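# Place colored plugs on sections fed by matching funnels

## Task

Trace each funnel's pipe behind the cover, since the pipes may swap sides. Set the red plug on the flat front face of the section fed by the funnel with the red band, and the blue plug on the flat front face of the section fed by the funnel with the blue band. Each plug must stay there on its own with no gripper holding it. Marbles may be let fall into the funnels or back into their tray from a small height. Nothing except a marble may leave the table, and losing a marble is still discouraged. At the end, open both grippers and move the arms away.

## Robot and tools

Robot: two Franka FR3 arms with seven joints each, named left_arm and right_arm. Each carries a Robotiq 2F-140 two-finger gripper and a wrist camera. Base poses in the scene frame: left_arm at (+0.048, +0.344, 0) m, quat_wxyz (+1.000, 0, 0, -0.005); right_arm at (+0.057, -0.373, 0) m, quat_wxyz (+0.998, 0, 0, +0.068).

Scene frame: origin on the table surface midway between the bases, +x points away from the robot across the table, +z is up, and left_arm sits on the +y side. The arm names do not tell you which side of an image something is on.

execute_actions(actions, pictures): actions holds at most one entry.
- Empty list: no command, just the current state.
- Motion: {"rows": [...], "steps": n}. You may give 1 to 15 rows and n from 1 to 15 (15 if omitted). Each step lasts 1/30 s and uses one row, and the final row repeats until n steps are done.
- Pause: {"steps": n} with no rows, n up to 300. It returns once n steps have elapsed since the previous result, and your reply time counts toward them.
- pictures (true/false) decides whether camera images come back. By default they do.
If a call is rejected, nothing at all is sent to the robot.

Row layout: one list of exactly 20 numbers for both arms, even if only one arm should move. Order:
1. left_arm's 7 joint targets.
2. left_arm's gripper position, force_limit and speed.
3. right_arm's 7 joint targets.
4. right_arm's gripper position, force_limit and speed.

Joint targets are absolute angles in radians, the same numbers shown in Joint positions, not offsets. Order and stated ranges: waist -2.744..2.744, shoulder -1.784..1.784, upper arm roll -2.901..2.901, elbow -3.042..-0.152, forearm roll -2.807..2.807, wrist pitch 0.544..4.517, wrist roll -3.016..3.016. True ends can differ by up to 0.018 rad either way.
- A call is rejected if a target lies beyond a range end by more than 0.018 and is also farther out than that joint's angle in the last result.
- Targets past the real end are cut to the end, and the result then reports "joint sent to its limit". That message may refer to an earlier action still running. Not seeing it does not prove the joint has room left.

Gripper numbers are in [-1, 1], absolute settings.
- position: +1 is fully open (140 mm). The pads touch near -0.8. At -1 the fingers close until blocked.
- force_limit (for parts up to 40 mm wide): about 14 N at -1, 60 N at 0, 107 N at +1.
- speed: about 30 mm/s at -1, 140 at 0, 250 at +1.
- To leave a gripper unchanged, resend its previous three numbers. A 0 is a real command.

Motion limits: on every step each joint's target is held within a fixed lead of its measured angle. The lead is 0.248 rad for waist, shoulder, upper arm roll and elbow, 0.677 for forearm roll, 0.715 for wrist pitch and 1.54 for wrist roll. If the targets would move a gripper more than 70 mm from where it is measured, all of that arm's targets are pulled back toward the measured angles. So distant targets take several calls.

Between calls, and while you think, the arms keep moving toward the last row sent. They give up once everything has nearly stopped, counting slow or blocked motion as stopped, or once any step is HELD. Fingers still opening or closing go on moving after that.

Results:
- State line (left_arm: … | right_arm: …): each gripper's end_effector_position in metres and end_effector_quat_wxyz, both in the scene frame. The printed position can be off, more so at long reach. That point lies between the pads when they are closed. The fingers extend along gripper +z and open and close along its y axis. Fingertips reach about 33 mm past the point when closed and 9 mm when fully open. Closing pushes the tips about 24 mm farther out, so keep that much clearance above a surface.
- object_status: 0 moving, 1 blocked while opening, 2 blocked while closing (a grip), 3 reached the commanded position or pads touching (a thin item may still be held). To grasp, send -1 and look for 2. Blocked fingers stay put until the position number changes by at least 0.01, or the object gives way or drops out. While status is 2, a new force_limit only applies with a new position, so to squeeze harder raise force_limit and switch between -1 and -0.98.
- position_measured: in counts, not linear in mm. 3 is fully open and 230 is pads touching.
- Joint positions and Joint velocities (rad, rad/s), Joint torques and External joint torques come in blocks per arm in column order. Readings carry offsets, friction and noise, and "no reading" means no estimate is available.
- "joint command not followed": the clearance check altered or blocked joint targets on some steps. HELD marks steps on which your row was not fully sent.

Faults, which stop that arm for 10 s and drop the rest of the call:
- TORQUE FAULT: contact torque reaches a load limit. Limits in N m are waist 35, shoulder 35, upper arm roll 32, elbow 30, forearm roll 12, wrist pitch 12, wrist roll 12.
- FORCE FAULT: any outside force on the arm, tool or held object reaches 40 N. A carried object's weight counts.
- Motor heat: holding loads heats the motors. MOTOR HOT is a warning, and an OVER-TEMPERATURE FAULT brakes the arm until it cools.

zoom_image(camera, region): camera is cam_high, cam_left_wrist or cam_right_wrist, each 504x504 pixels. region is [x0, y0, x1, y1] in that camera's latest image pixels, origin top-left, at most 504 by 504. It returns a closer view.

read_manual(section): only "licences" exists, and it shows licence texts without moving anything.

finished_scene(scene): pass the current scene's number. The result gives the next task if there is one. Replying without any tool call also ends things.

Avoid knocking or placing anything but a marble off the table, and letting the arms collide or press on each other. Also avoid dropping, slamming or shoving objects hard. Parts you hold, or loose items, may sometimes be tugged briefly, so check grips. Finish with both grippers open and the arms clear of the plugs.

Each tool is called as name([rows], argument=value, ...), one row to a line, values as JSON.

## Session

execute_actions(actions=[])

Scene clock: 0.00 s of 6600.00 s.
left_arm: end_effector_position=(+0.6183, +0.8677, +0.3217) position_measured=3 object_status=3 end_effector_quat_wxyz=(+0.246, +0.617, +0.208, +0.719) | right_arm: end_effector_position=(+0.6474, -0.1297, +0.2335) position_measured=3 object_status=3 end_effector_quat_wxyz=(-0.270, +0.721, -0.476, +0.426)
Joint positions: left_arm=[ 1.13   0.472 -0.03  -1.95  -2.026  1.763  0.281] | right_arm=[-0.339 -0.102  0.683 -2.429 -1.99   2.709  1.923]
Joint velocities: left_arm=[-0.001 -0.     0.001  0.    -0.001  0.     0.   ] | right_arm=[-0.001  0.001 -0.001  0.001 -0.001  0.     0.001]
Joint torques (N m, as the joint torque sensors report them, + toward a larger angle): no reading
External joint torques (N m, as the arm's controller estimates them; a push from outside toward a larger angle lowers the number): no reading

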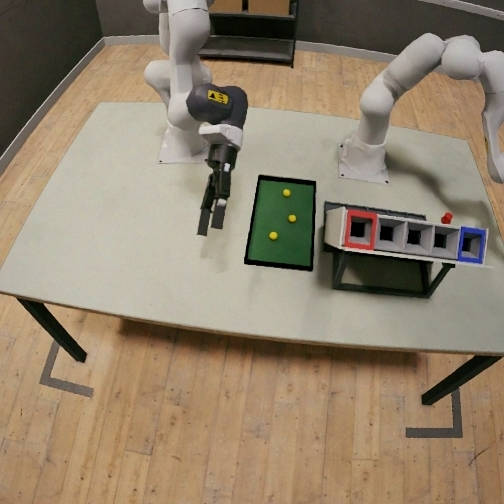

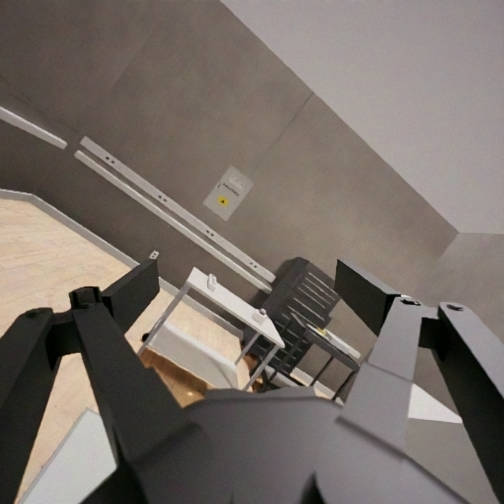

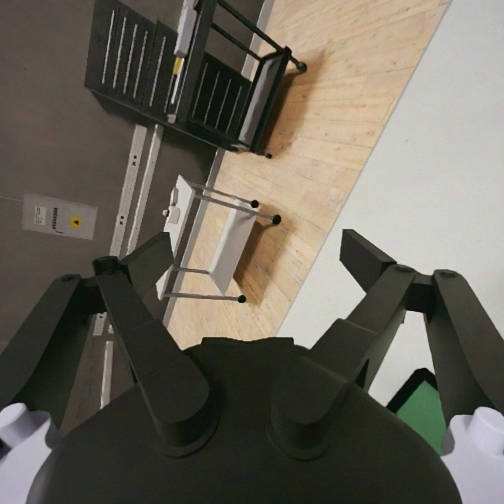

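zoom_image(camera="cam_high", region=[230, 130, 504, 320])

Region (230, 130, 504, 320) of cam_high's 504x504 image, scaled by 1.839, with more detail than that image has; it fills the top 349 rows of this view, and the rest is white.

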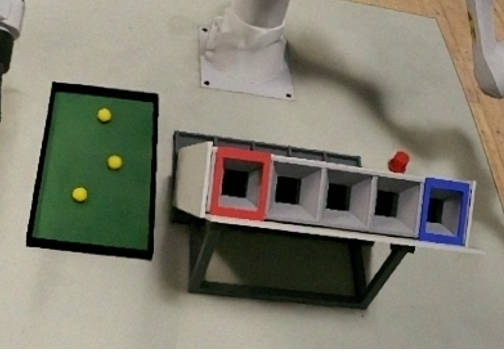

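execute_actions([
  {"rows":[[1.13,-0.5,0,-1.95,-2.026,1.763,0.281,1,0,0,-0.339,-0.6,0.4,-2.0,-1.99,2.709,1.923,1,0,0]]},
], pictures=false)

execute_actions([
  {"steps":30},
], pictures=false)

execute_actions([
  {"rows":[[0.1,-0.9,0,-2.3,0,1.45,1.67,1,0,0,-0.1,-0.6,0,-2.0,0,1.5,-1.57,1,0,0]]},
], pictures=false)

execute_actions([
  {"steps":90},
])

Scene clock: 17.13 s of 6600.00 s.
left_arm: end_effector_position=(+0.5822, +0.8276, +0.6145) position_measured=3 object_status=3 end_effector_quat_wxyz=(+0.134, +0.585, +0.054, +0.798) | right_arm: end_effector_position=(+0.7280, -0.1987, +0.5238) position_measured=3 object_status=3 end_effector_quat_wxyz=(-0.362, +0.565, -0.472, +0.571)
Joint positions: left_arm=[ 1.129  0.05  -0.007 -1.954 -2.026  1.766  0.281] | right_arm=[-0.338 -0.328  0.506 -2.203 -1.99   2.711  1.923]
Joint velocities: left_arm=[ 0.002 -0.905  0.012  0.036 -0.     0.    -0.   ] | right_arm=[-0.011 -0.507 -0.226  0.454  0.    -0.004  0.   ]
Joint torques (N m, as the joint torque sensors report them, + toward a larger angle): left_arm=[ -0.07 -28.95  -0.67  25.45  -1.79  -2.08   0.08] | right_arm=[  0.92 -15.21  -4.36  20.9    0.5   -1.24   0.11]
External joint torques (N m, as the arm's controller estimates them; a push from outside toward a larger angle lowers the number): left_arm=[-0.06 -1.22 -0.54  2.9  -0.06 -0.12  0.04] | right_arm=[-0.2  -1.16 -1.39 -0.28 -0.04 -0.26  0.15]
Steps of this call (steps 1 to 90: nothing new was sent; then 13.63 s passed at rest; steps 91 to 105: all 15 steps of this action). Readings (joint positions | what the end effector reports):
91: left_arm=[1.129 0.460 -0.028 -1.957 -2.026 1.765 0.281] | right_arm=[-0.335 -0.109 0.673 -2.423 -1.990 2.711 1.923] | left_arm position_measured=3 object_status=3 | right_arm position_measured=3 object_status=3
92: left_arm=[1.129 0.438 -0.025 -1.962 -2.026 1.765 0.281] | right_arm=[-0.334 -0.122 0.659 -2.411 -1.990 2.712 1.923] | left_arm position_measured=3 object_status=3 | right_arm position_measured=3 object_status=3
94: left_arm=[1.129 0.384 -0.020 -1.962 -2.026 1.766 0.281] | right_arm=[-0.334 -0.152 0.628 -2.380 -1.990 2.712 1.923] | left_arm position_measured=3 object_status=3 | right_arm position_measured=3 object_status=3
98: left_arm=[1.129 0.264 -0.012 -1.959 -2.026 1.766 0.281] | right_arm=[-0.336 -0.215 0.573 -2.316 -1.990 2.712 1.923] | left_arm position_measured=3 object_status=3 | right_arm position_measured=3 object_status=3
105: the state above

Scene clock: 18.13 s of 6600.00 s.
left_arm: end_effector_position=(+0.4715, +0.6061, +0.9260) position_measured=3 object_status=3 end_effector_quat_wxyz=(-0.010, +0.499, -0.161, +0.852) | right_arm: end_effector_position=(+0.6333, -0.2285, +0.8419) position_measured=3 object_status=3 end_effector_quat_wxyz=(-0.457, +0.396, -0.398, +0.690)
Joint positions: left_arm=[ 1.129 -0.502 -0.002 -1.949 -2.026  1.762  0.281] | right_arm=[-0.338 -0.602  0.402 -1.998 -1.99   2.71   1.923]
Joint velocities: left_arm=[ 0.    -0.001  0.002 -0.001  0.001  0.001 -0.001] | right_arm=[ 0.    -0.     0.     0.     0.002  0.     0.001]
Joint torques (N m, as the joint torque sensors report them, + toward a larger angle): left_arm=[  0.35 -12.15   1.98  24.03  -2.06  -0.93   0.07] | right_arm=[-1.12 -6.05 -8.19 20.49  0.34 -2.08  0.26]
External joint torques (N m, as the arm's controller estimates them; a push from outside toward a larger angle lowers the number): left_arm=[ 0.25  1.32  0.89  0.87 -0.08  0.09  0.07] | right_arm=[-1.12  1.65 -0.7  -2.38 -0.13 -0.03  0.31]
Steps of this call (steps 1 to 30: the robot went on to your last target). Readings (joint positions | what the end effector reports):
1: left_arm=[1.129 0.019 -0.006 -1.953 -2.026 1.766 0.281] | right_arm=[-0.338 -0.345 0.498 -2.188 -1.990 2.711 1.923] | left_arm position_measured=3 object_status=3 | right_arm position_measured=3 object_status=3
2: left_arm=[1.129 -0.012 -0.006 -1.953 -2.026 1.766 0.281] | right_arm=[-0.338 -0.363 0.491 -2.174 -1.990 2.711 1.923] | left_arm position_measured=3 object_status=3 | right_arm position_measured=3 object_status=3
4: left_arm=[1.129 -0.074 -0.005 -1.952 -2.026 1.766 0.281] | right_arm=[-0.338 -0.400 0.477 -2.146 -1.990 2.711 1.923] | left_arm position_measured=3 object_status=3 | right_arm position_measured=3 object_status=3
8: left_arm=[1.129 -0.198 -0.005 -1.951 -2.026 1.766 0.281] | right_arm=[-0.338 -0.474 0.449 -2.092 -1.990 2.711 1.923] | left_arm position_measured=3 object_status=3 | right_arm position_measured=3 object_status=3
30: the state above

Scene clock: 18.63 s of 6600.00 s.
left_arm: end_effector_position=(+0.4972, +0.3958, +0.7538) position_measured=3 object_status=3 end_effector_quat_wxyz=(-0.063, +0.543, -0.478, +0.688) | right_arm: end_effector_position=(+0.6027, -0.4473, +0.8307) position_measured=3 object_status=3 end_effector_quat_wxyz=(-0.293, +0.285, -0.599, +0.688)
Joint positions: left_arm=[ 0.883 -0.731  0.002 -2.169 -1.516  1.63   0.677] | right_arm=[-0.183 -0.6    0.174 -2.    -1.485  2.311  1.418]
Joint velocities: left_arm=[-0.549 -0.429 -0.029 -0.314  1.098 -0.252  0.757] | right_arm=[ 0.131 -0.002 -0.357 -0.     0.926 -0.768 -0.979]
Joint torques (N m, as the joint torque sensors report them, + toward a larger angle): left_arm=[ 0.27 -2.65  2.16 25.84 -1.69  0.7   0.44] | right_arm=[ 0.69 -8.49 -0.85 22.09  0.57 -0.04 -0.24]
External joint torques (N m, as the arm's controller estimates them; a push from outside toward a larger angle lowers the number): left_arm=[-2.21 -0.25 -0.67  1.69  0.97 -0.43  0.48] | right_arm=[-0.12  1.34 -0.05 -0.88  0.91 -0.43 -0.2 ]
Steps of this call (steps 1 to 15: all 15 steps of this action). Readings (joint positions | what the end effector reports):
1: left_arm=[1.118 -0.511 0.004 -1.962 -1.998 1.754 0.308] | right_arm=[-0.319 -0.600 0.389 -2.001 -1.954 2.683 1.886] | left_arm position_measured=3 object_status=3 | right_arm position_measured=3 object_status=3
2: left_arm=[1.105 -0.525 0.005 -1.979 -1.967 1.745 0.335] | right_arm=[-0.301 -0.600 0.373 -2.001 -1.916 2.654 1.849] | left_arm position_measured=3 object_status=3 | right_arm position_measured=3 object_status=3
4: left_arm=[1.074 -0.554 0.005 -2.011 -1.903 1.726 0.390] | right_arm=[-0.272 -0.600 0.339 -2.001 -1.845 2.598 1.778] | left_arm position_measured=3 object_status=3 | right_arm position_measured=3 object_status=3
8: left_arm=[1.010 -0.618 0.004 -2.075 -1.773 1.689 0.495] | right_arm=[-0.230 -0.600 0.275 -2.000 -1.712 2.492 1.645] | left_arm position_measured=3 object_status=3 | right_arm position_measured=3 object_status=3
15: the state above

Scene clock: 21.63 s of 6600.00 s.
left_arm: end_effector_position=(+0.3199, +0.3675, +0.4272) position_measured=3 object_status=3 end_effector_quat_wxyz=(+0.026, +0.002, +1.000, +0.001) | right_arm: end_effector_position=(+0.4312, -0.3601, +0.4795) position_measured=3 object_status=3 end_effector_quat_wxyz=(+0.001, +0.999, +0.015, +0.052)
Joint positions: left_arm=[ 0.102 -0.898 -0.002 -2.299 -0.004  1.453  1.666] | right_arm=[-0.101 -0.601  0.002 -2.    -0.003  1.503 -1.564]
Joint velocities: left_arm=[ 0.001 -0.     0.    -0.002 -0.001  0.     0.001] | right_arm=[ 0.001 -0.001 -0.    -0.    -0.001  0.    -0.006]
Joint torques (N m, as the joint torque sensors report them, + toward a larger angle): left_arm=[-2.34 -1.15  0.59 22.62  1.56  2.15  0.33] | right_arm=[ 1.48 -8.41 -0.38 21.71  1.54  2.56 -0.03]
External joint torques (N m, as the arm's controller estimates them; a push from outside toward a larger angle lowers the number): left_arm=[-2.32 -0.87  1.3   0.3   0.76 -0.37  0.33] | right_arm=[ 1.46  1.21  0.19 -0.91  0.68 -0.2  -0.03]
Steps of this call (steps 1 to 90: the robot went on to your last target). Readings (joint positions | what the end effector reports):
1: left_arm=[0.863 -0.745 0.002 -2.179 -1.475 1.622 0.703] | right_arm=[-0.178 -0.600 0.162 -2.000 -1.450 2.284 1.383] | left_arm position_measured=3 object_status=3 | right_arm position_measured=3 object_status=3
2: left_arm=[0.842 -0.759 0.001 -2.189 -1.433 1.614 0.730] | right_arm=[-0.173 -0.600 0.151 -2.000 -1.415 2.256 1.348] | left_arm position_measured=3 object_status=3 | right_arm position_measured=3 object_status=3
4: left_arm=[0.798 -0.783 0.001 -2.207 -1.344 1.599 0.783] | right_arm=[-0.164 -0.600 0.130 -2.000 -1.343 2.198 1.276] | left_arm position_measured=3 object_status=3 | right_arm position_measured=3 object_status=3
8: left_arm=[0.702 -0.823 0.000 -2.237 -1.150 1.570 0.889] | right_arm=[-0.148 -0.600 0.094 -2.000 -1.186 2.083 1.119] | left_arm position_measured=3 object_status=3 | right_arm position_measured=3 object_status=3
90: the state above
All arms were judged still, so your last target was given up. Only a new action makes them travel on or press farther. Fingers that are still opening or closing keep moving.

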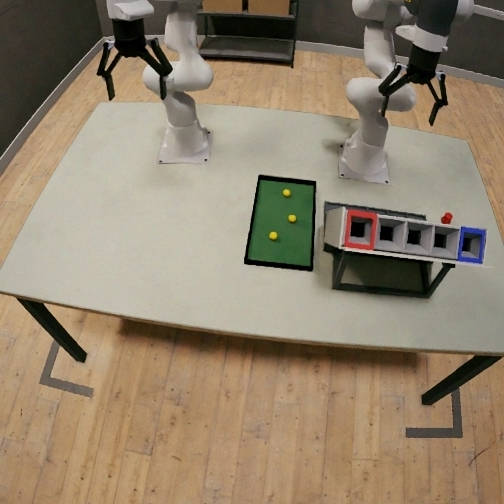

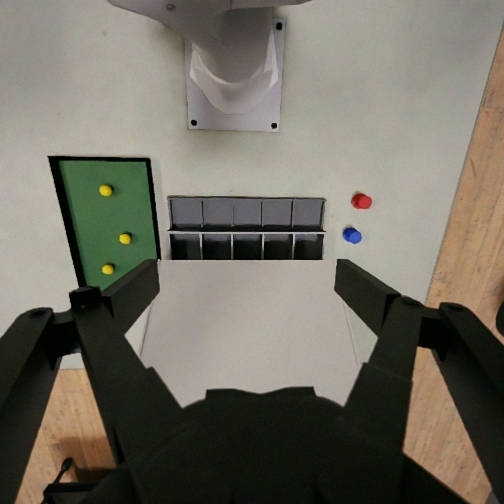

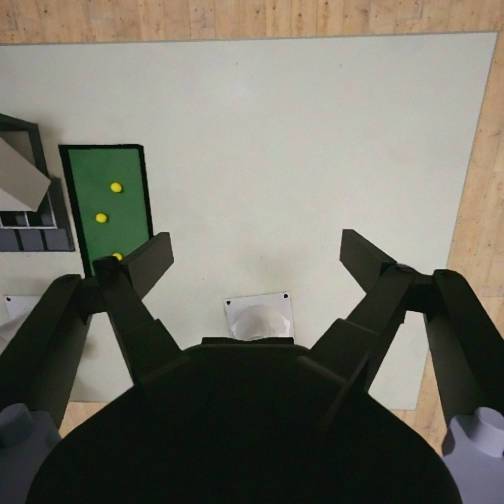

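execute_actions([
  {"rows":[[-0.905,-0.263,0,-2.644,0,2.381,1.57,0.2,-0.6,0,-0.9,-0.6,0,-2.0,0,1.5,-1.57,1,0,0]]},
], pictures=false)

execute_actions([
  {"steps":60},
])

Scene clock: 36.10 s of 6600.00 s.
left_arm: end_effector_position=(+0.3960, +0.2271, +0.2102) position_measured=104 object_status=0 end_effector_quat_wxyz=(-0.029, +0.188, +0.982, +0.001) | right_arm: end_effector_position=(+0.3320, -0.6273, +0.4789) position_measured=3 object_status=3 end_effector_quat_wxyz=(+0.016, +0.929, -0.365, +0.048)
Joint positions: left_arm=[-0.317 -0.492  0.007 -2.578 -0.002  2.027  1.629] | right_arm=[-0.873 -0.599 -0.009 -2.    -0.001  1.502 -1.566]
Joint velocities: left_arm=[-1.023  1.104 -0.056 -0.311  0.     0.905 -0.074] | right_arm=[-0.432  0.    -0.012 -0.001 -0.001 -0.    -0.   ]
Joint torques (N m, as the joint torque sensors report them, + toward a larger angle): left_arm=[  2.03 -20.39  -0.58  26.03   0.87   2.37  -0.1 ] | right_arm=[ 4.68 -9.62  7.1  22.    0.99  2.64 -0.11]
External joint torques (N m, as the arm's controller estimates them; a push from outside toward a larger angle lowers the number): left_arm=[-1.59  1.7  -1.2   1.46  0.19  0.49 -0.11] | right_arm=[-1.14  0.24 -0.21 -0.5  -0.82 -0.06 -0.07]
Steps of this call (steps 1 to 90: nothing new was sent; then 10.97 s passed at rest; steps 91 to 105: all 15 steps of this action). Readings (joint positions | what the end effector reports):
91: left_arm=[0.084 -0.892 0.002 -2.310 -0.003 1.489 1.664] | right_arm=[-0.146 -0.601 0.015 -2.000 0.001 1.502 -1.566] | left_arm position_measured=3 object_status=0 | right_arm position_measured=3 object_status=3
92: left_arm=[0.060 -0.874 0.003 -2.329 -0.003 1.528 1.661] | right_arm=[-0.200 -0.601 0.017 -2.000 0.001 1.502 -1.566] | left_arm position_measured=10 object_status=0 | right_arm position_measured=3 object_status=3
94: left_arm=[0.012 -0.829 0.003 -2.374 -0.002 1.607 1.656] | right_arm=[-0.313 -0.600 0.012 -2.000 0.001 1.502 -1.566] | left_arm position_measured=25 object_status=0 | right_arm position_measured=3 object_status=3
98: left_arm=[-0.090 -0.725 0.005 -2.468 -0.002 1.770 1.647] | right_arm=[-0.548 -0.599 0.005 -2.000 0.001 1.502 -1.566] | left_arm position_measured=55 object_status=0 | right_arm position_measured=3 object_status=3
105: the state above

Scene clock: 38.10 s of 6600.00 s.
left_arm: end_effector_position=(+0.2979, +0.0189, +0.1210) position_measured=104 object_status=3 end_effector_quat_wxyz=(+0.000, +0.442, +0.897, -0.001) | right_arm: end_effector_position=(+0.3272, -0.6323, +0.4789) position_measured=3 object_status=3 end_effector_quat_wxyz=(+0.019, +0.926, -0.375, +0.047)
Joint positions: left_arm=[-0.903 -0.265 -0.002 -2.642 -0.002  2.378  1.574] | right_arm=[-0.899 -0.599 -0.002 -2.    -0.001  1.502 -1.566]
Joint velocities: left_arm=[-0.001 -0.    -0.    -0.001  0.001 -0.     0.001] | right_arm=[ 0.001 -0.001 -0.     0.     0.001  0.     0.002]
Joint torques (N m, as the joint torque sensors report them, + toward a larger angle): left_arm=[ -1.43 -18.51   0.43  22.24   0.89   2.85   0.1 ] | right_arm=[-1.14 -9.51  2.23 22.13  1.    2.58 -0.03]
External joint torques (N m, as the arm's controller estimates them; a push from outside toward a larger angle lowers the number): left_arm=[-1.44  1.34  0.66  0.92  0.32  0.43  0.1 ] | right_arm=[-1.15  0.11  2.76 -0.49  0.13 -0.18 -0.03]
Steps of this call (steps 1 to 45: the robot went on to your last target; steps 46 to 60: nothing new was sent). Readings (joint positions | what the end effector reports):
1: left_arm=[-0.356 -0.455 0.007 -2.588 -0.002 2.058 1.626] | right_arm=[-0.884 -0.599 -0.009 -2.000 -0.001 1.502 -1.566] | left_arm position_measured=104 object_status=0 | right_arm position_measured=3 object_status=3
2: left_arm=[-0.397 -0.420 0.007 -2.597 -0.002 2.089 1.623] | right_arm=[-0.890 -0.599 -0.008 -2.000 -0.001 1.502 -1.566] | left_arm position_measured=104 object_status=0 | right_arm position_measured=3 object_status=3
4: left_arm=[-0.488 -0.360 0.007 -2.615 -0.002 2.146 1.618] | right_arm=[-0.895 -0.599 -0.006 -2.000 -0.001 1.502 -1.566] | left_arm position_measured=104 object_status=0 | right_arm position_measured=3 object_status=3
8: left_arm=[-0.693 -0.293 0.005 -2.635 -0.002 2.236 1.608] | right_arm=[-0.898 -0.599 -0.003 -2.000 -0.001 1.502 -1.566] | left_arm position_measured=104 object_status=3 | right_arm position_measured=3 object_status=3
60: the state above
All arms were judged still, so your last target was given up. Only a new action makes them travel on or press farther. Fingers that are still opening or closing keep moving.

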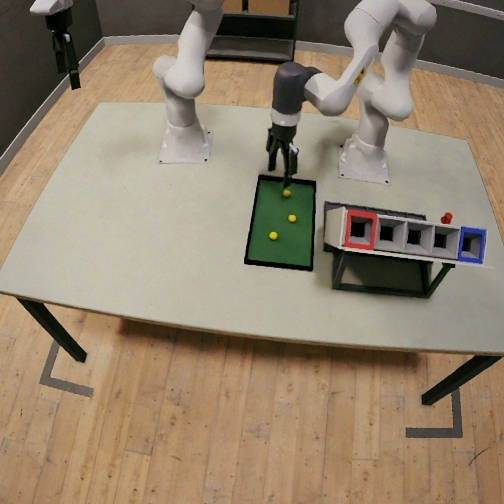

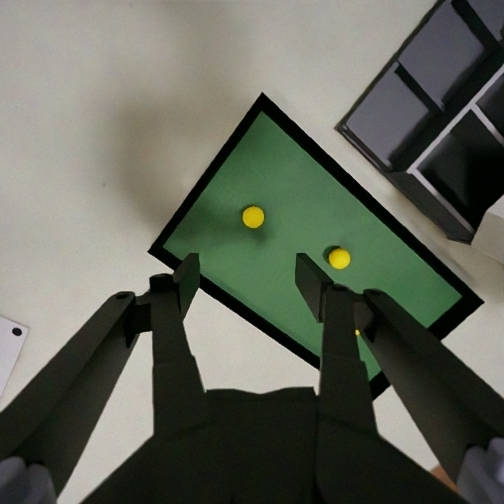

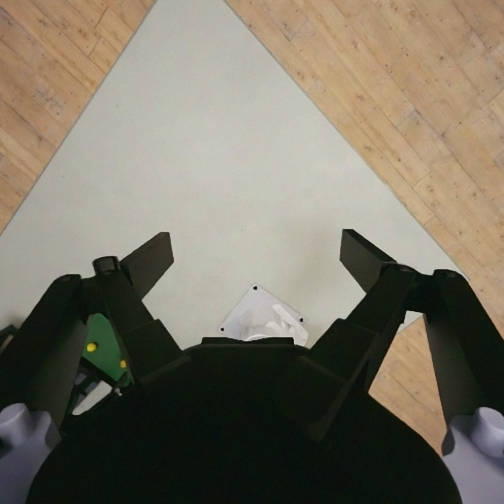

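execute_actions([
  {"rows":[[-0.89,-0.112,0,-2.7165,0,2.6045,1.57,-0.1,-0.6,0,-0.9,-0.6,0,-2.0,0,1.5,-1.57,1,0,0]]},
], pictures=false)

execute_actions([
  {"steps":10},
])

Scene clock: 43.30 s of 6600.00 s.
left_arm: end_effector_position=(+0.2928, +0.0328, +0.0480) position_measured=141 object_status=3 end_effector_quat_wxyz=(-0.008, +0.437, +0.899, +0.003) | right_arm: end_effector_position=(+0.3272, -0.6323, +0.4789) position_measured=3 object_status=3 end_effector_quat_wxyz=(+0.019, +0.926, -0.375, +0.047)
Joint positions: left_arm=[-0.892 -0.111 -0.001 -2.718 -0.002  2.59   1.574] | right_arm=[-0.899 -0.599 -0.002 -2.    -0.001  1.502 -1.566]
Joint velocities: left_arm=[ 0.    -0.001  0.     0.001  0.001  0.074  0.   ] | right_arm=[ 0.001  0.001 -0.001  0.001  0.    -0.001  0.   ]
Joint torques (N m, as the joint torque sensors report them, + toward a larger angle): left_arm=[  1.88 -22.64   1.01  20.19   0.69   2.67   0.  ] | right_arm=[ -1.2  -10.05   2.11  21.37   0.9    2.55  -0.02]
External joint torques (N m, as the arm's controller estimates them; a push from outside toward a larger angle lowers the number): left_arm=[ 1.85 -0.56  1.08  2.05  0.28  0.32  0.  ] | right_arm=[-1.22 -0.53  2.62 -1.2   0.04 -0.2  -0.02]
Steps of this call (steps 1 to 90: nothing new was sent; then 1.70 s passed at rest; steps 91 to 105: all 15 steps of this action). Readings (joint positions | what the end effector reports):
91: left_arm=[-0.901 -0.244 -0.002 -2.649 -0.002 2.419 1.574] | right_arm=[-0.899 -0.599 -0.002 -2.000 -0.001 1.502 -1.566] | left_arm position_measured=104 object_status=0 | right_arm position_measured=3 object_status=3
92: left_arm=[-0.898 -0.206 -0.002 -2.663 -0.002 2.456 1.574] | right_arm=[-0.899 -0.599 -0.002 -2.000 -0.001 1.502 -1.566] | left_arm position_measured=110 object_status=0 | right_arm position_measured=3 object_status=3
94: left_arm=[-0.894 -0.145 -0.001 -2.697 -0.002 2.501 1.574] | right_arm=[-0.899 -0.599 -0.002 -2.000 -0.001 1.502 -1.566] | left_arm position_measured=126 object_status=0 | right_arm position_measured=3 object_status=3
98: left_arm=[-0.892 -0.111 -0.001 -2.719 -0.002 2.552 1.574] | right_arm=[-0.899 -0.599 -0.002 -2.000 -0.001 1.502 -1.566] | left_arm position_measured=141 object_status=0 | right_arm position_measured=3 object_status=3
105: the state above

Scene clock: 43.63 s of 6600.00 s.
left_arm: end_effector_position=(+0.2948, +0.0301, +0.0488) position_measured=141 object_status=3 end_effector_quat_wxyz=(-0.003, +0.437, +0.899, +0.001) | right_arm: end_effector_position=(+0.3272, -0.6323, +0.4789) position_measured=3 object_status=3 end_effector_quat_wxyz=(+0.019, +0.926, -0.375, +0.047)
Joint positions: left_arm=[-0.892 -0.111 -0.001 -2.718 -0.002  2.6    1.574] | right_arm=[-0.899 -0.599 -0.002 -2.    -0.001  1.502 -1.566]
Joint velocities: left_arm=[-0.001 -0.     0.    -0.001 -0.002  0.01  -0.   ] | right_arm=[ 0.    -0.     0.    -0.001 -0.    -0.     0.   ]
Joint torques (N m, as the joint torque sensors report them, + toward a larger angle): left_arm=[  1.04 -22.33   0.45  20.71   0.73   2.73  -0.16] | right_arm=[-1.22 -9.27  2.18 21.18  0.9   2.66 -0.05]
External joint torques (N m, as the arm's controller estimates them; a push from outside toward a larger angle lowers the number): left_arm=[ 1.04 -0.14  0.56  2.46  0.31  0.33 -0.16] | right_arm=[-1.22  0.39  2.7  -1.46  0.04 -0.1  -0.06]
Steps of this call (steps 1 to 10: the robot went on to your last target). Readings (joint positions | what the end effector reports):
1: left_arm=[-0.892 -0.111 -0.001 -2.718 -0.002 2.592 1.574] | right_arm=[-0.899 -0.599 -0.002 -2.000 -0.001 1.502 -1.566] | left_arm position_measured=141 object_status=3 | right_arm position_measured=3 object_status=3
2: left_arm=[-0.892 -0.111 -0.001 -2.718 -0.002 2.594 1.574] | right_arm=[-0.899 -0.599 -0.002 -2.000 -0.001 1.502 -1.566] | left_arm position_measured=141 object_status=3 | right_arm position_measured=3 object_status=3
4: left_arm=[-0.892 -0.111 -0.001 -2.718 -0.002 2.596 1.574] | right_arm=[-0.899 -0.599 -0.002 -2.000 -0.001 1.502 -1.566] | left_arm position_measured=141 object_status=3 | right_arm position_measured=3 object_status=3
8: left_arm=[-0.892 -0.111 -0.001 -2.718 -0.002 2.599 1.574] | right_arm=[-0.899 -0.599 -0.002 -2.000 -0.001 1.502 -1.566] | left_arm position_measured=141 object_status=3 | right_arm position_measured=3 object_status=3
10: the state above

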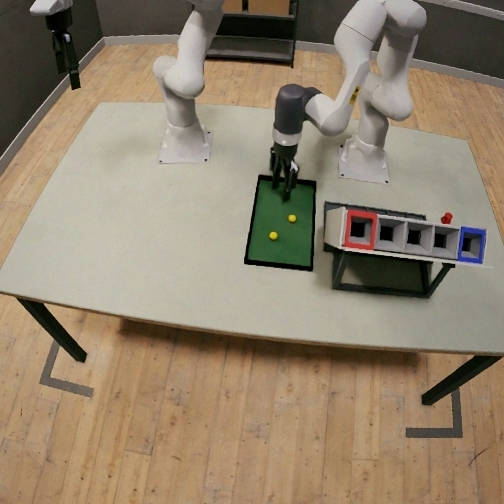

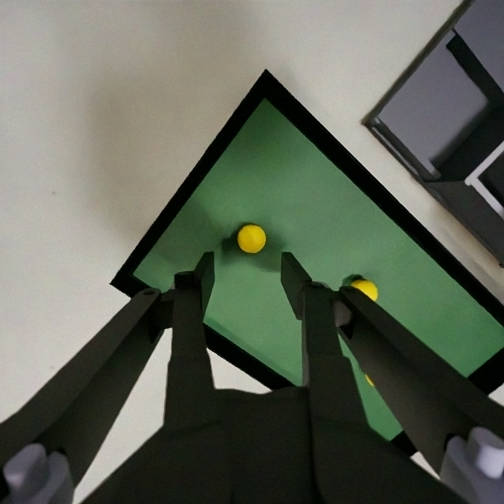

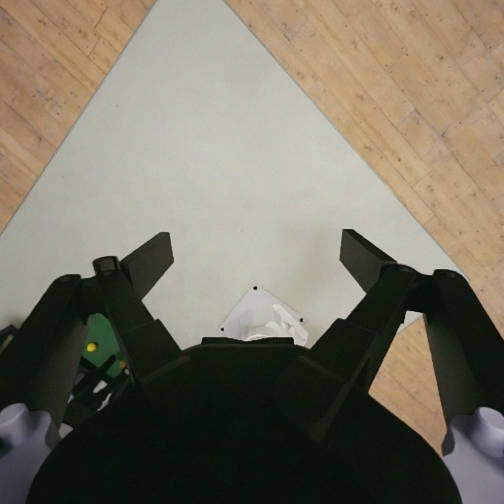

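execute_actions([
  {"rows":[[-0.883,-0.1474,0,-2.788,0,2.645,1.57,-0.1,-0.6,0,-0.9,-0.6,0,-2.0,0,1.5,-1.57,1,0,0]]},
])

Scene clock: 51.53 s of 6600.00 s.
left_arm: end_effector_position=(+0.2850, +0.0471, +0.0416) position_measured=141 object_status=3 end_effector_quat_wxyz=(-0.001, +0.434, +0.901, -0.000) | right_arm: end_effector_position=(+0.3272, -0.6323, +0.4789) position_measured=3 object_status=3 end_effector_quat_wxyz=(+0.019, +0.926, -0.375, +0.047)
Joint positions: left_arm=[-0.885 -0.145 -0.001 -2.786 -0.002  2.64   1.574] | right_arm=[-0.899 -0.599 -0.002 -2.    -0.001  1.502 -1.566]
Joint velocities: left_arm=[-0.    -0.001 -0.    -0.002  0.     0.014 -0.   ] | right_arm=[-0.     0.002 -0.     0.001  0.001  0.001 -0.   ]
Joint torques (N m, as the joint torque sensors report them, + toward a larger angle): left_arm=[  1.36 -20.85   1.42  19.11   0.81   2.79   0.  ] | right_arm=[ -0.29 -10.57   1.47  20.53   0.91   2.52  -0.01]
External joint torques (N m, as the arm's controller estimates them; a push from outside toward a larger angle lowers the number): left_arm=[ 1.41 -0.47  1.6   1.44  0.41  0.39  0.  ] | right_arm=[-0.27 -1.1   2.02 -2.01  0.05 -0.23 -0.01]
Steps of this call (steps 1 to 30: the robot went on to your last target; steps 31 to 90: nothing new was sent; then 4.40 s passed at rest; steps 91 to 105: all 15 steps of this action). Readings (joint positions | what the end effector reports):
91: left_arm=[-0.891 -0.120 -0.001 -2.732 -0.002 2.611 1.574] | right_arm=[-0.899 -0.599 -0.002 -2.000 -0.001 1.502 -1.566] | left_arm position_measured=141 object_status=3 | right_arm position_measured=3 object_status=3
92: left_arm=[-0.889 -0.130 -0.001 -2.750 -0.002 2.617 1.574] | right_arm=[-0.899 -0.599 -0.002 -2.000 -0.001 1.502 -1.566] | left_arm position_measured=141 object_status=3 | right_arm position_measured=3 object_status=3
94: left_arm=[-0.887 -0.139 -0.001 -2.773 -0.002 2.624 1.574] | right_arm=[-0.899 -0.599 -0.002 -2.000 -0.001 1.502 -1.566] | left_arm position_measured=141 object_status=3 | right_arm position_measured=3 object_status=3
98: left_arm=[-0.885 -0.143 -0.001 -2.785 -0.002 2.633 1.574] | right_arm=[-0.899 -0.599 -0.002 -2.000 -0.001 1.502 -1.566] | left_arm position_measured=141 object_status=3 | right_arm position_measured=3 object_status=3
105: the state above

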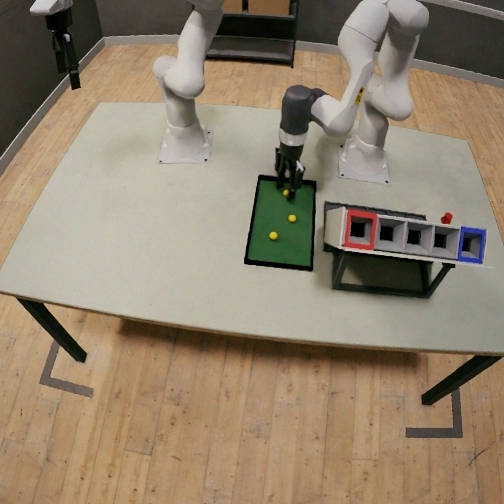

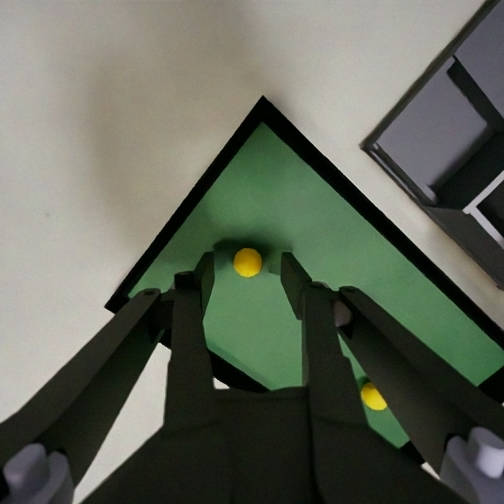

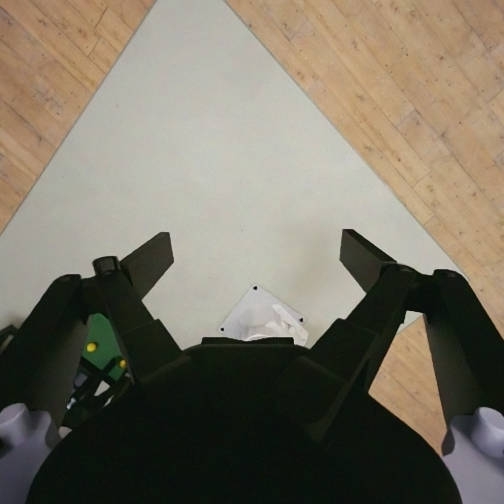

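execute_actions([
  {"rows":[[-0.883,-0.135,0,-2.79,0,2.657,1.57,-0.1,-0.6,0,-0.9,-0.6,0,-2.0,0,1.5,-1.57,1,0,0],[-0.883,-0.135,0,-2.79,0,2.657,1.57,-0.1,-0.6,0,-0.9,-0.6,0,-2.0,0,1.5,-1.57,1,0,0],[-0.883,-0.135,0,-2.79,0,2.657,1.57,-0.1,-0.6,0,-0.9,-0.6,0,-2.0,0,1.5,-1.57,1,0,0],[-0.883,-0.135,0,-2.79,0,2.657,1.57,-1,-0.6,-0.3,-0.9,-0.6,0,-2.0,0,1.5,-1.57,1,0,0]]},
], pictures=false)

execute_actions([
  {"steps":8},
])

Scene clock: 55.53 s of 6600.00 s.
left_arm: end_effector_position=(+0.2854, +0.0467, +0.0390) position_measured=196 object_status=0 end_effector_quat_wxyz=(+0.001, +0.434, +0.901, -0.001) | right_arm: end_effector_position=(+0.3272, -0.6323, +0.4789) position_measured=3 object_status=3 end_effector_quat_wxyz=(+0.019, +0.926, -0.375, +0.047)
Joint positions: left_arm=[-0.885 -0.137 -0.001 -2.789 -0.002  2.653  1.574] | right_arm=[-0.899 -0.599 -0.002 -2.    -0.001  1.502 -1.566]
Joint velocities: left_arm=[-0.     0.001  0.    -0.001  0.001  0.003  0.002] | right_arm=[-0.    -0.     0.    -0.    -0.     0.001  0.   ]
Joint torques (N m, as the joint torque sensors report them, + toward a larger angle): left_arm=[  1.36 -18.24   1.06  18.7    0.68   2.73  -0.04] | right_arm=[-0.67 -9.89  1.67 21.55  0.89  2.75  0.04]
External joint torques (N m, as the arm's controller estimates them; a push from outside toward a larger angle lowers the number): left_arm=[ 1.38  2.34  1.2   1.1   0.29  0.3  -0.04] | right_arm=[-0.67 -0.34  2.2  -1.    0.03  0.    0.04]
Steps of this call (steps 1 to 15: the robot went on to your last target; steps 16 to 90: nothing new was sent; then 0.50 s passed at rest; steps 91 to 105: all 15 steps of this action). Readings (joint positions | what the end effector reports):
91: left_arm=[-0.885 -0.144 -0.001 -2.787 -0.002 2.645 1.574] | right_arm=[-0.899 -0.599 -0.002 -2.000 -0.001 1.502 -1.566] | left_arm position_measured=141 object_status=3 | right_arm position_measured=3 object_status=3
92: left_arm=[-0.885 -0.142 -0.001 -2.787 -0.002 2.646 1.574] | right_arm=[-0.899 -0.599 -0.002 -2.000 -0.001 1.502 -1.566] | left_arm position_measured=141 object_status=3 | right_arm position_measured=3 object_status=3
94: left_arm=[-0.885 -0.139 -0.001 -2.788 -0.002 2.649 1.574] | right_arm=[-0.899 -0.599 -0.002 -2.000 -0.001 1.502 -1.566] | left_arm position_measured=141 object_status=0 | right_arm position_measured=3 object_status=3
98: left_arm=[-0.885 -0.137 -0.001 -2.789 -0.002 2.652 1.574] | right_arm=[-0.899 -0.599 -0.002 -2.000 -0.001 1.502 -1.566] | left_arm position_measured=164 object_status=0 | right_arm position_measured=3 object_status=3
105: the state above

Scene clock: 55.80 s of 6600.00 s.
left_arm: end_effector_position=(+0.2854, +0.0466, +0.0391) position_measured=196 object_status=2 end_effector_quat_wxyz=(+0.001, +0.434, +0.901, -0.001) | right_arm: end_effector_position=(+0.3272, -0.6323, +0.4789) position_measured=3 object_status=3 end_effector_quat_wxyz=(+0.019, +0.926, -0.375, +0.047)
Joint positions: left_arm=[-0.885 -0.137 -0.001 -2.789 -0.002  2.654  1.574] | right_arm=[-0.899 -0.599 -0.002 -2.    -0.001  1.502 -1.566]
Joint velocities: left_arm=[-0.001 -0.     0.002  0.001  0.001  0.001  0.001] | right_arm=[-0.001  0.     0.001 -0.     0.002  0.     0.   ]
Joint torques (N m, as the joint torque sensors report them, + toward a larger angle): left_arm=[  1.06 -19.43  -0.22  18.12   0.62   2.79  -0.06] | right_arm=[-0.68 -9.79  2.   21.69  0.95  2.63 -0.04]
External joint torques (N m, as the arm's controller estimates them; a push from outside toward a larger angle lowers the number): left_arm=[ 1.04  1.18 -0.12  0.48  0.23  0.35 -0.06] | right_arm=[-0.68 -0.28  2.53 -0.86  0.08 -0.12 -0.05]
Steps of this call (steps 1 to 8: the robot went on to your last target). Readings (joint positions | what the end effector reports):
1: left_arm=[-0.885 -0.137 -0.001 -2.789 -0.002 2.654 1.574] | right_arm=[-0.899 -0.599 -0.002 -2.000 -0.001 1.502 -1.566] | left_arm position_measured=196 object_status=0 | right_arm position_measured=3 object_status=3
2: left_arm=[-0.885 -0.137 -0.001 -2.789 -0.002 2.654 1.574] | right_arm=[-0.899 -0.599 -0.002 -2.000 -0.001 1.502 -1.566] | left_arm position_measured=196 object_status=0 | right_arm position_measured=3 object_status=3
4: left_arm=[-0.885 -0.137 -0.001 -2.789 -0.002 2.654 1.574] | right_arm=[-0.899 -0.599 -0.002 -2.000 -0.001 1.502 -1.566] | left_arm position_measured=196 object_status=2 | right_arm position_measured=3 object_status=3
8: the state above

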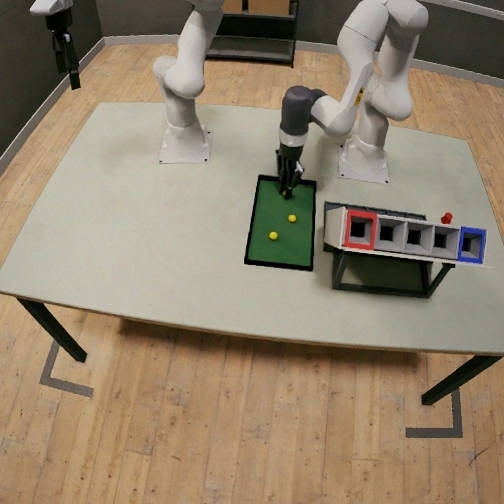

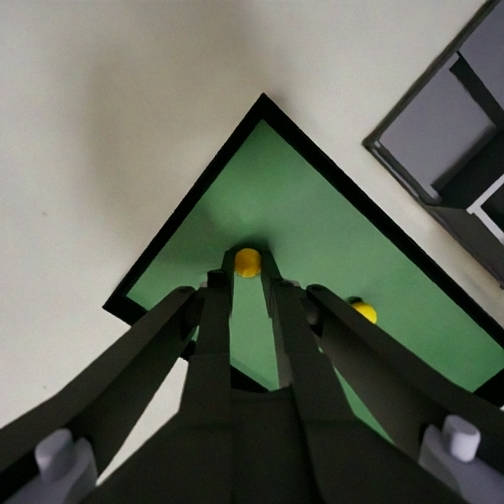

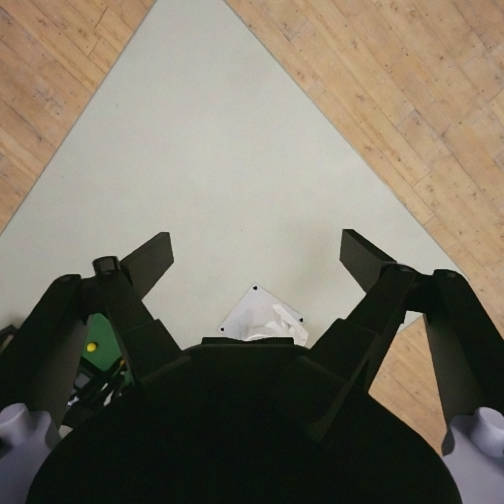

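execute_actions([
  {"rows":[[-0.883,-0.3,0,-2.72,0,2.42,1.57,-1,-0.6,-0.3,-0.9,-0.6,0,-2.0,0,1.5,-1.57,1,0,0],[-0.883,-0.3,0,-2.72,0,2.42,1.57,-1,-0.6,-0.3,-0.9,-0.6,0,-2.0,0,1.5,-1.57,1,0,0],[-0.883,-0.3,0,-2.72,0,2.42,1.57,-1,-0.6,-0.3,-0.9,-0.6,0,-2.0,0,1.5,-1.57,1,0,0],[-0.883,-0.3,0,-2.72,0,2.42,1.57,-1,-0.6,-0.3,-0.9,-0.6,0,-2.0,0,1.5,-1.57,1,0,0],[-0.883,-0.3,0,-2.72,0,2.42,1.57,-1,-0.6,-0.3,-0.9,-0.6,0,-2.0,0,1.5,-1.57,1,0,0],[-0.8,-0.65,0,-2.2,0,1.55,1.3,-1,-0.6,-0.3,-0.9,-0.6,0,-2.0,0,1.5,-1.57,1,0,0]]},
], pictures=false)

execute_actions([
  {"steps":25},
], pictures=false)

execute_actions([
  {"rows":[[-0.298,-0.2514,0,-1.8316,0,1.58,1.27,-1,-0.6,-0.3,-0.9,-0.6,0,-2.0,0,1.5,-1.57,1,0,0]]},
], pictures=false)

execute_actions([
  {"steps":20},
])

Scene clock: 65.30 s of 6600.00 s.
left_arm: end_effector_position=(+0.3401, +0.0221, +0.3256) position_measured=196 object_status=2 end_effector_quat_wxyz=(+0.073, +0.358, +0.930, -0.037) | right_arm: end_effector_position=(+0.3272, -0.6323, +0.4789) position_measured=3 object_status=3 end_effector_quat_wxyz=(+0.019, +0.926, -0.375, +0.047)
Joint positions: left_arm=[-0.821 -0.553 -0.002 -2.386 -0.002  1.995  1.474] | right_arm=[-0.899 -0.599 -0.002 -2.    -0.001  1.502 -1.566]
Joint velocities: left_arm=[ 0.099 -0.583  0.003  1.126 -0.    -1.243 -0.278] | right_arm=[-0.    -0.001 -0.001 -0.    -0.001  0.001 -0.   ]
Joint torques (N m, as the joint torque sensors report them, + toward a larger angle): left_arm=[-0.25 -9.57  0.21 21.06  0.93  1.19  0.04] | right_arm=[-0.55 -9.4   1.49 21.43  1.    2.63 -0.17]
External joint torques (N m, as the arm's controller estimates them; a push from outside toward a larger angle lowers the number): left_arm=[ 0.37 -1.1   1.13  4.01  0.18 -0.67  0.04] | right_arm=[-0.5   0.12  2.12 -1.13  0.15 -0.13 -0.17]
Steps of this call (steps 1 to 15: the robot went on to your last target; steps 16 to 90: nothing new was sent; then 6.00 s passed at rest; steps 91 to 105: all 15 steps of this action). Readings (joint positions | what the end effector reports):
91: left_arm=[-0.885 -0.161 -0.001 -2.783 -0.002 2.610 1.574] | right_arm=[-0.899 -0.599 -0.002 -2.000 -0.001 1.502 -1.566] | left_arm position_measured=196 object_status=2 | right_arm position_measured=3 object_status=3
92: left_arm=[-0.885 -0.203 -0.001 -2.769 -0.002 2.573 1.574] | right_arm=[-0.899 -0.599 -0.002 -2.000 -0.001 1.502 -1.566] | left_arm position_measured=196 object_status=2 | right_arm position_measured=3 object_status=3
94: left_arm=[-0.885 -0.265 -0.001 -2.735 -0.002 2.527 1.574] | right_arm=[-0.899 -0.599 -0.002 -2.000 -0.001 1.502 -1.566] | left_arm position_measured=196 object_status=2 | right_arm position_measured=3 object_status=3
98: left_arm=[-0.857 -0.367 -0.003 -2.637 -0.002 2.337 1.539] | right_arm=[-0.899 -0.599 -0.002 -2.000 -0.001 1.502 -1.566] | left_arm position_measured=196 object_status=2 | right_arm position_measured=3 object_status=3
105: the state above

Scene clock: 66.13 s of 6600.00 s.
left_arm: end_effector_position=(+0.2852, +0.0920, +0.4073) position_measured=196 object_status=2 end_effector_quat_wxyz=(+0.003, +0.276, +0.961, -0.002) | right_arm: end_effector_position=(+0.3272, -0.6323, +0.4789) position_measured=3 object_status=3 end_effector_quat_wxyz=(+0.019, +0.926, -0.375, +0.047)
Joint positions: left_arm=[-0.802 -0.652 -0.001 -2.201 -0.002  1.557  1.316] | right_arm=[-0.899 -0.599 -0.002 -2.    -0.001  1.502 -1.566]
Joint velocities: left_arm=[-0.    -0.001 -0.001  0.001 -0.002 -0.023 -0.042] | right_arm=[0.001 0.    0.    0.    0.001 0.    0.   ]
Joint torques (N m, as the joint torque sensors report them, + toward a larger angle): left_arm=[ 0.97 -6.58 -0.16 25.7   1.13  2.17 -0.01] | right_arm=[-0.97 -9.46  1.82 21.84  0.98  2.68 -0.1 ]
External joint torques (N m, as the arm's controller estimates them; a push from outside toward a larger angle lowers the number): left_arm=[ 0.96  2.22  0.34  2.17  0.32 -0.3  -0.01] | right_arm=[-0.99  0.12  2.32 -0.77  0.11 -0.08 -0.1 ]
Steps of this call (steps 1 to 25: the robot went on to your last target). Readings (joint positions | what the end effector reports):
1: left_arm=[-0.817 -0.572 -0.002 -2.348 -0.002 1.949 1.463] | right_arm=[-0.899 -0.599 -0.002 -2.000 -0.001 1.502 -1.566] | left_arm position_measured=196 object_status=2 | right_arm position_measured=3 object_status=3
2: left_arm=[-0.814 -0.590 -0.002 -2.313 -0.002 1.903 1.452] | right_arm=[-0.899 -0.599 -0.002 -2.000 -0.001 1.502 -1.566] | left_arm position_measured=196 object_status=2 | right_arm position_measured=3 object_status=3
4: left_arm=[-0.809 -0.622 -0.002 -2.255 -0.002 1.810 1.428] | right_arm=[-0.899 -0.599 -0.002 -2.000 -0.001 1.502 -1.566] | left_arm position_measured=196 object_status=2 | right_arm position_measured=3 object_status=3
8: left_arm=[-0.803 -0.654 -0.001 -2.204 -0.002 1.672 1.384] | right_arm=[-0.899 -0.599 -0.002 -2.000 -0.001 1.502 -1.566] | left_arm position_measured=196 object_status=2 | right_arm position_measured=3 object_status=3
25: the state above

Scene clock: 66.63 s of 6600.00 s.
left_arm: end_effector_position=(+0.4952, +0.2018, +0.4144) position_measured=196 object_status=2 end_effector_quat_wxyz=(-0.008, +0.012, +1.000, +0.001) | right_arm: end_effector_position=(+0.3272, -0.6323, +0.4789) position_measured=3 object_status=3 end_effector_quat_wxyz=(+0.019, +0.926, -0.375, +0.047)
Joint positions: left_arm=[-0.305 -0.252  0.009 -1.843 -0.001  1.576  1.288] | right_arm=[-0.899 -0.599 -0.002 -2.    -0.001  1.502 -1.566]
Joint velocities: left_arm=[ 0.14   0.068  0.001  0.083 -0.     0.007 -0.045] | right_arm=[ 0.001  0.001 -0.001 -0.    -0.    -0.     0.002]
Joint torques (N m, as the joint torque sensors report them, + toward a larger angle): left_arm=[ -2.42 -25.64  -5.91  27.43   0.99   2.96  -0.1 ] | right_arm=[-0.44 -9.81  1.49 21.5   0.89  2.63 -0.02]
External joint torques (N m, as the arm's controller estimates them; a push from outside toward a larger angle lowers the number): left_arm=[ 1.66  0.95  0.11  2.02  0.74  0.51 -0.1 ] | right_arm=[-0.47 -0.19  2.01 -1.11  0.02 -0.13 -0.02]
Steps of this call (steps 1 to 15: all 15 steps of this action). Readings (joint positions | what the end effector reports):
1: left_arm=[-0.769 -0.625 -0.011 -2.166 -0.004 1.551 1.314] | right_arm=[-0.899 -0.599 -0.002 -2.000 -0.001 1.502 -1.566] | left_arm position_measured=196 object_status=2 | right_arm position_measured=3 object_status=3
2: left_arm=[-0.730 -0.586 -0.013 -2.120 -0.004 1.554 1.312] | right_arm=[-0.899 -0.599 -0.002 -2.000 -0.001 1.502 -1.566] | left_arm position_measured=196 object_status=2 | right_arm position_measured=3 object_status=3
4: left_arm=[-0.651 -0.507 -0.012 -2.037 -0.004 1.559 1.309] | right_arm=[-0.899 -0.599 -0.002 -2.000 -0.001 1.502 -1.566] | left_arm position_measured=196 object_status=2 | right_arm position_measured=3 object_status=3
8: left_arm=[-0.485 -0.367 -0.011 -1.922 -0.004 1.568 1.302] | right_arm=[-0.899 -0.599 -0.002 -2.000 -0.001 1.502 -1.566] | left_arm position_measured=196 object_status=2 | right_arm position_measured=3 object_status=3
15: the state above

Scene clock: 67.30 s of 6600.00 s.
left_arm: end_effector_position=(+0.4979, +0.2001, +0.4186) position_measured=196 object_status=2 end_effector_quat_wxyz=(-0.003, +0.007, +1.000, -0.000) | right_arm: end_effector_position=(+0.3272, -0.6323, +0.4789) position_measured=3 object_status=3 end_effector_quat_wxyz=(+0.019, +0.926, -0.375, +0.047)
Joint positions: left_arm=[-0.3   -0.251  0.002 -1.833 -0.001  1.577  1.276] | right_arm=[-0.899 -0.599 -0.002 -2.    -0.001  1.502 -1.566]
Joint velocities: left_arm=[-0.001  0.001 -0.001 -0.     0.001  0.001 -0.005] | right_arm=[-0.001  0.001  0.     0.001 -0.001  0.001  0.001]
Joint torques (N m, as the joint torque sensors report them, + toward a larger angle): left_arm=[  1.69 -22.06  -2.34  26.85   1.1    2.9   -0.13] | right_arm=[-0.98 -9.6   1.3  21.31  1.05  2.71 -0.07]
External joint torques (N m, as the arm's controller estimates them; a push from outside toward a larger angle lowers the number): left_arm=[ 1.74  0.42 -2.04  3.28  0.3   0.49 -0.13] | right_arm=[-1.03 -0.06  1.76 -1.26  0.17 -0.04 -0.07]
Steps of this call (steps 1 to 20: the robot went on to your last target). Readings (joint positions | what the end effector reports):
1: left_arm=[-0.302 -0.251 0.008 -1.841 -0.001 1.576 1.286] | right_arm=[-0.899 -0.599 -0.002 -2.000 -0.001 1.502 -1.566] | left_arm position_measured=196 object_status=2 | right_arm position_measured=3 object_status=3
2: left_arm=[-0.301 -0.251 0.007 -1.839 -0.001 1.576 1.285] | right_arm=[-0.899 -0.599 -0.002 -2.000 -0.001 1.502 -1.566] | left_arm position_measured=196 object_status=2 | right_arm position_measured=3 object_status=3
4: left_arm=[-0.300 -0.251 0.005 -1.835 -0.001 1.577 1.283] | right_arm=[-0.899 -0.599 -0.002 -2.000 -0.001 1.502 -1.566] | left_arm position_measured=196 object_status=2 | right_arm position_measured=3 object_status=3
8: left_arm=[-0.300 -0.251 0.002 -1.834 -0.001 1.577 1.280] | right_arm=[-0.899 -0.599 -0.002 -2.000 -0.001 1.502 -1.566] | left_arm position_measured=196 object_status=2 | right_arm position_measured=3 object_status=3
20: the state above

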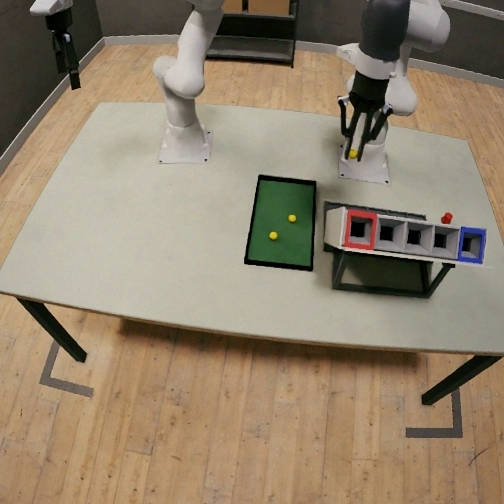

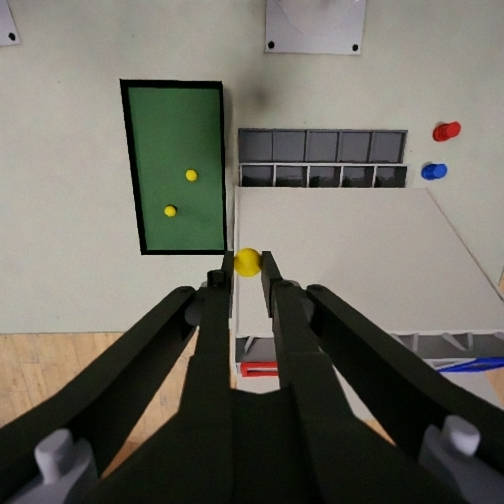

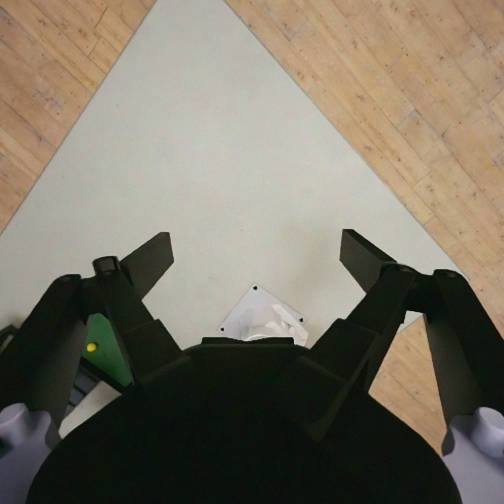

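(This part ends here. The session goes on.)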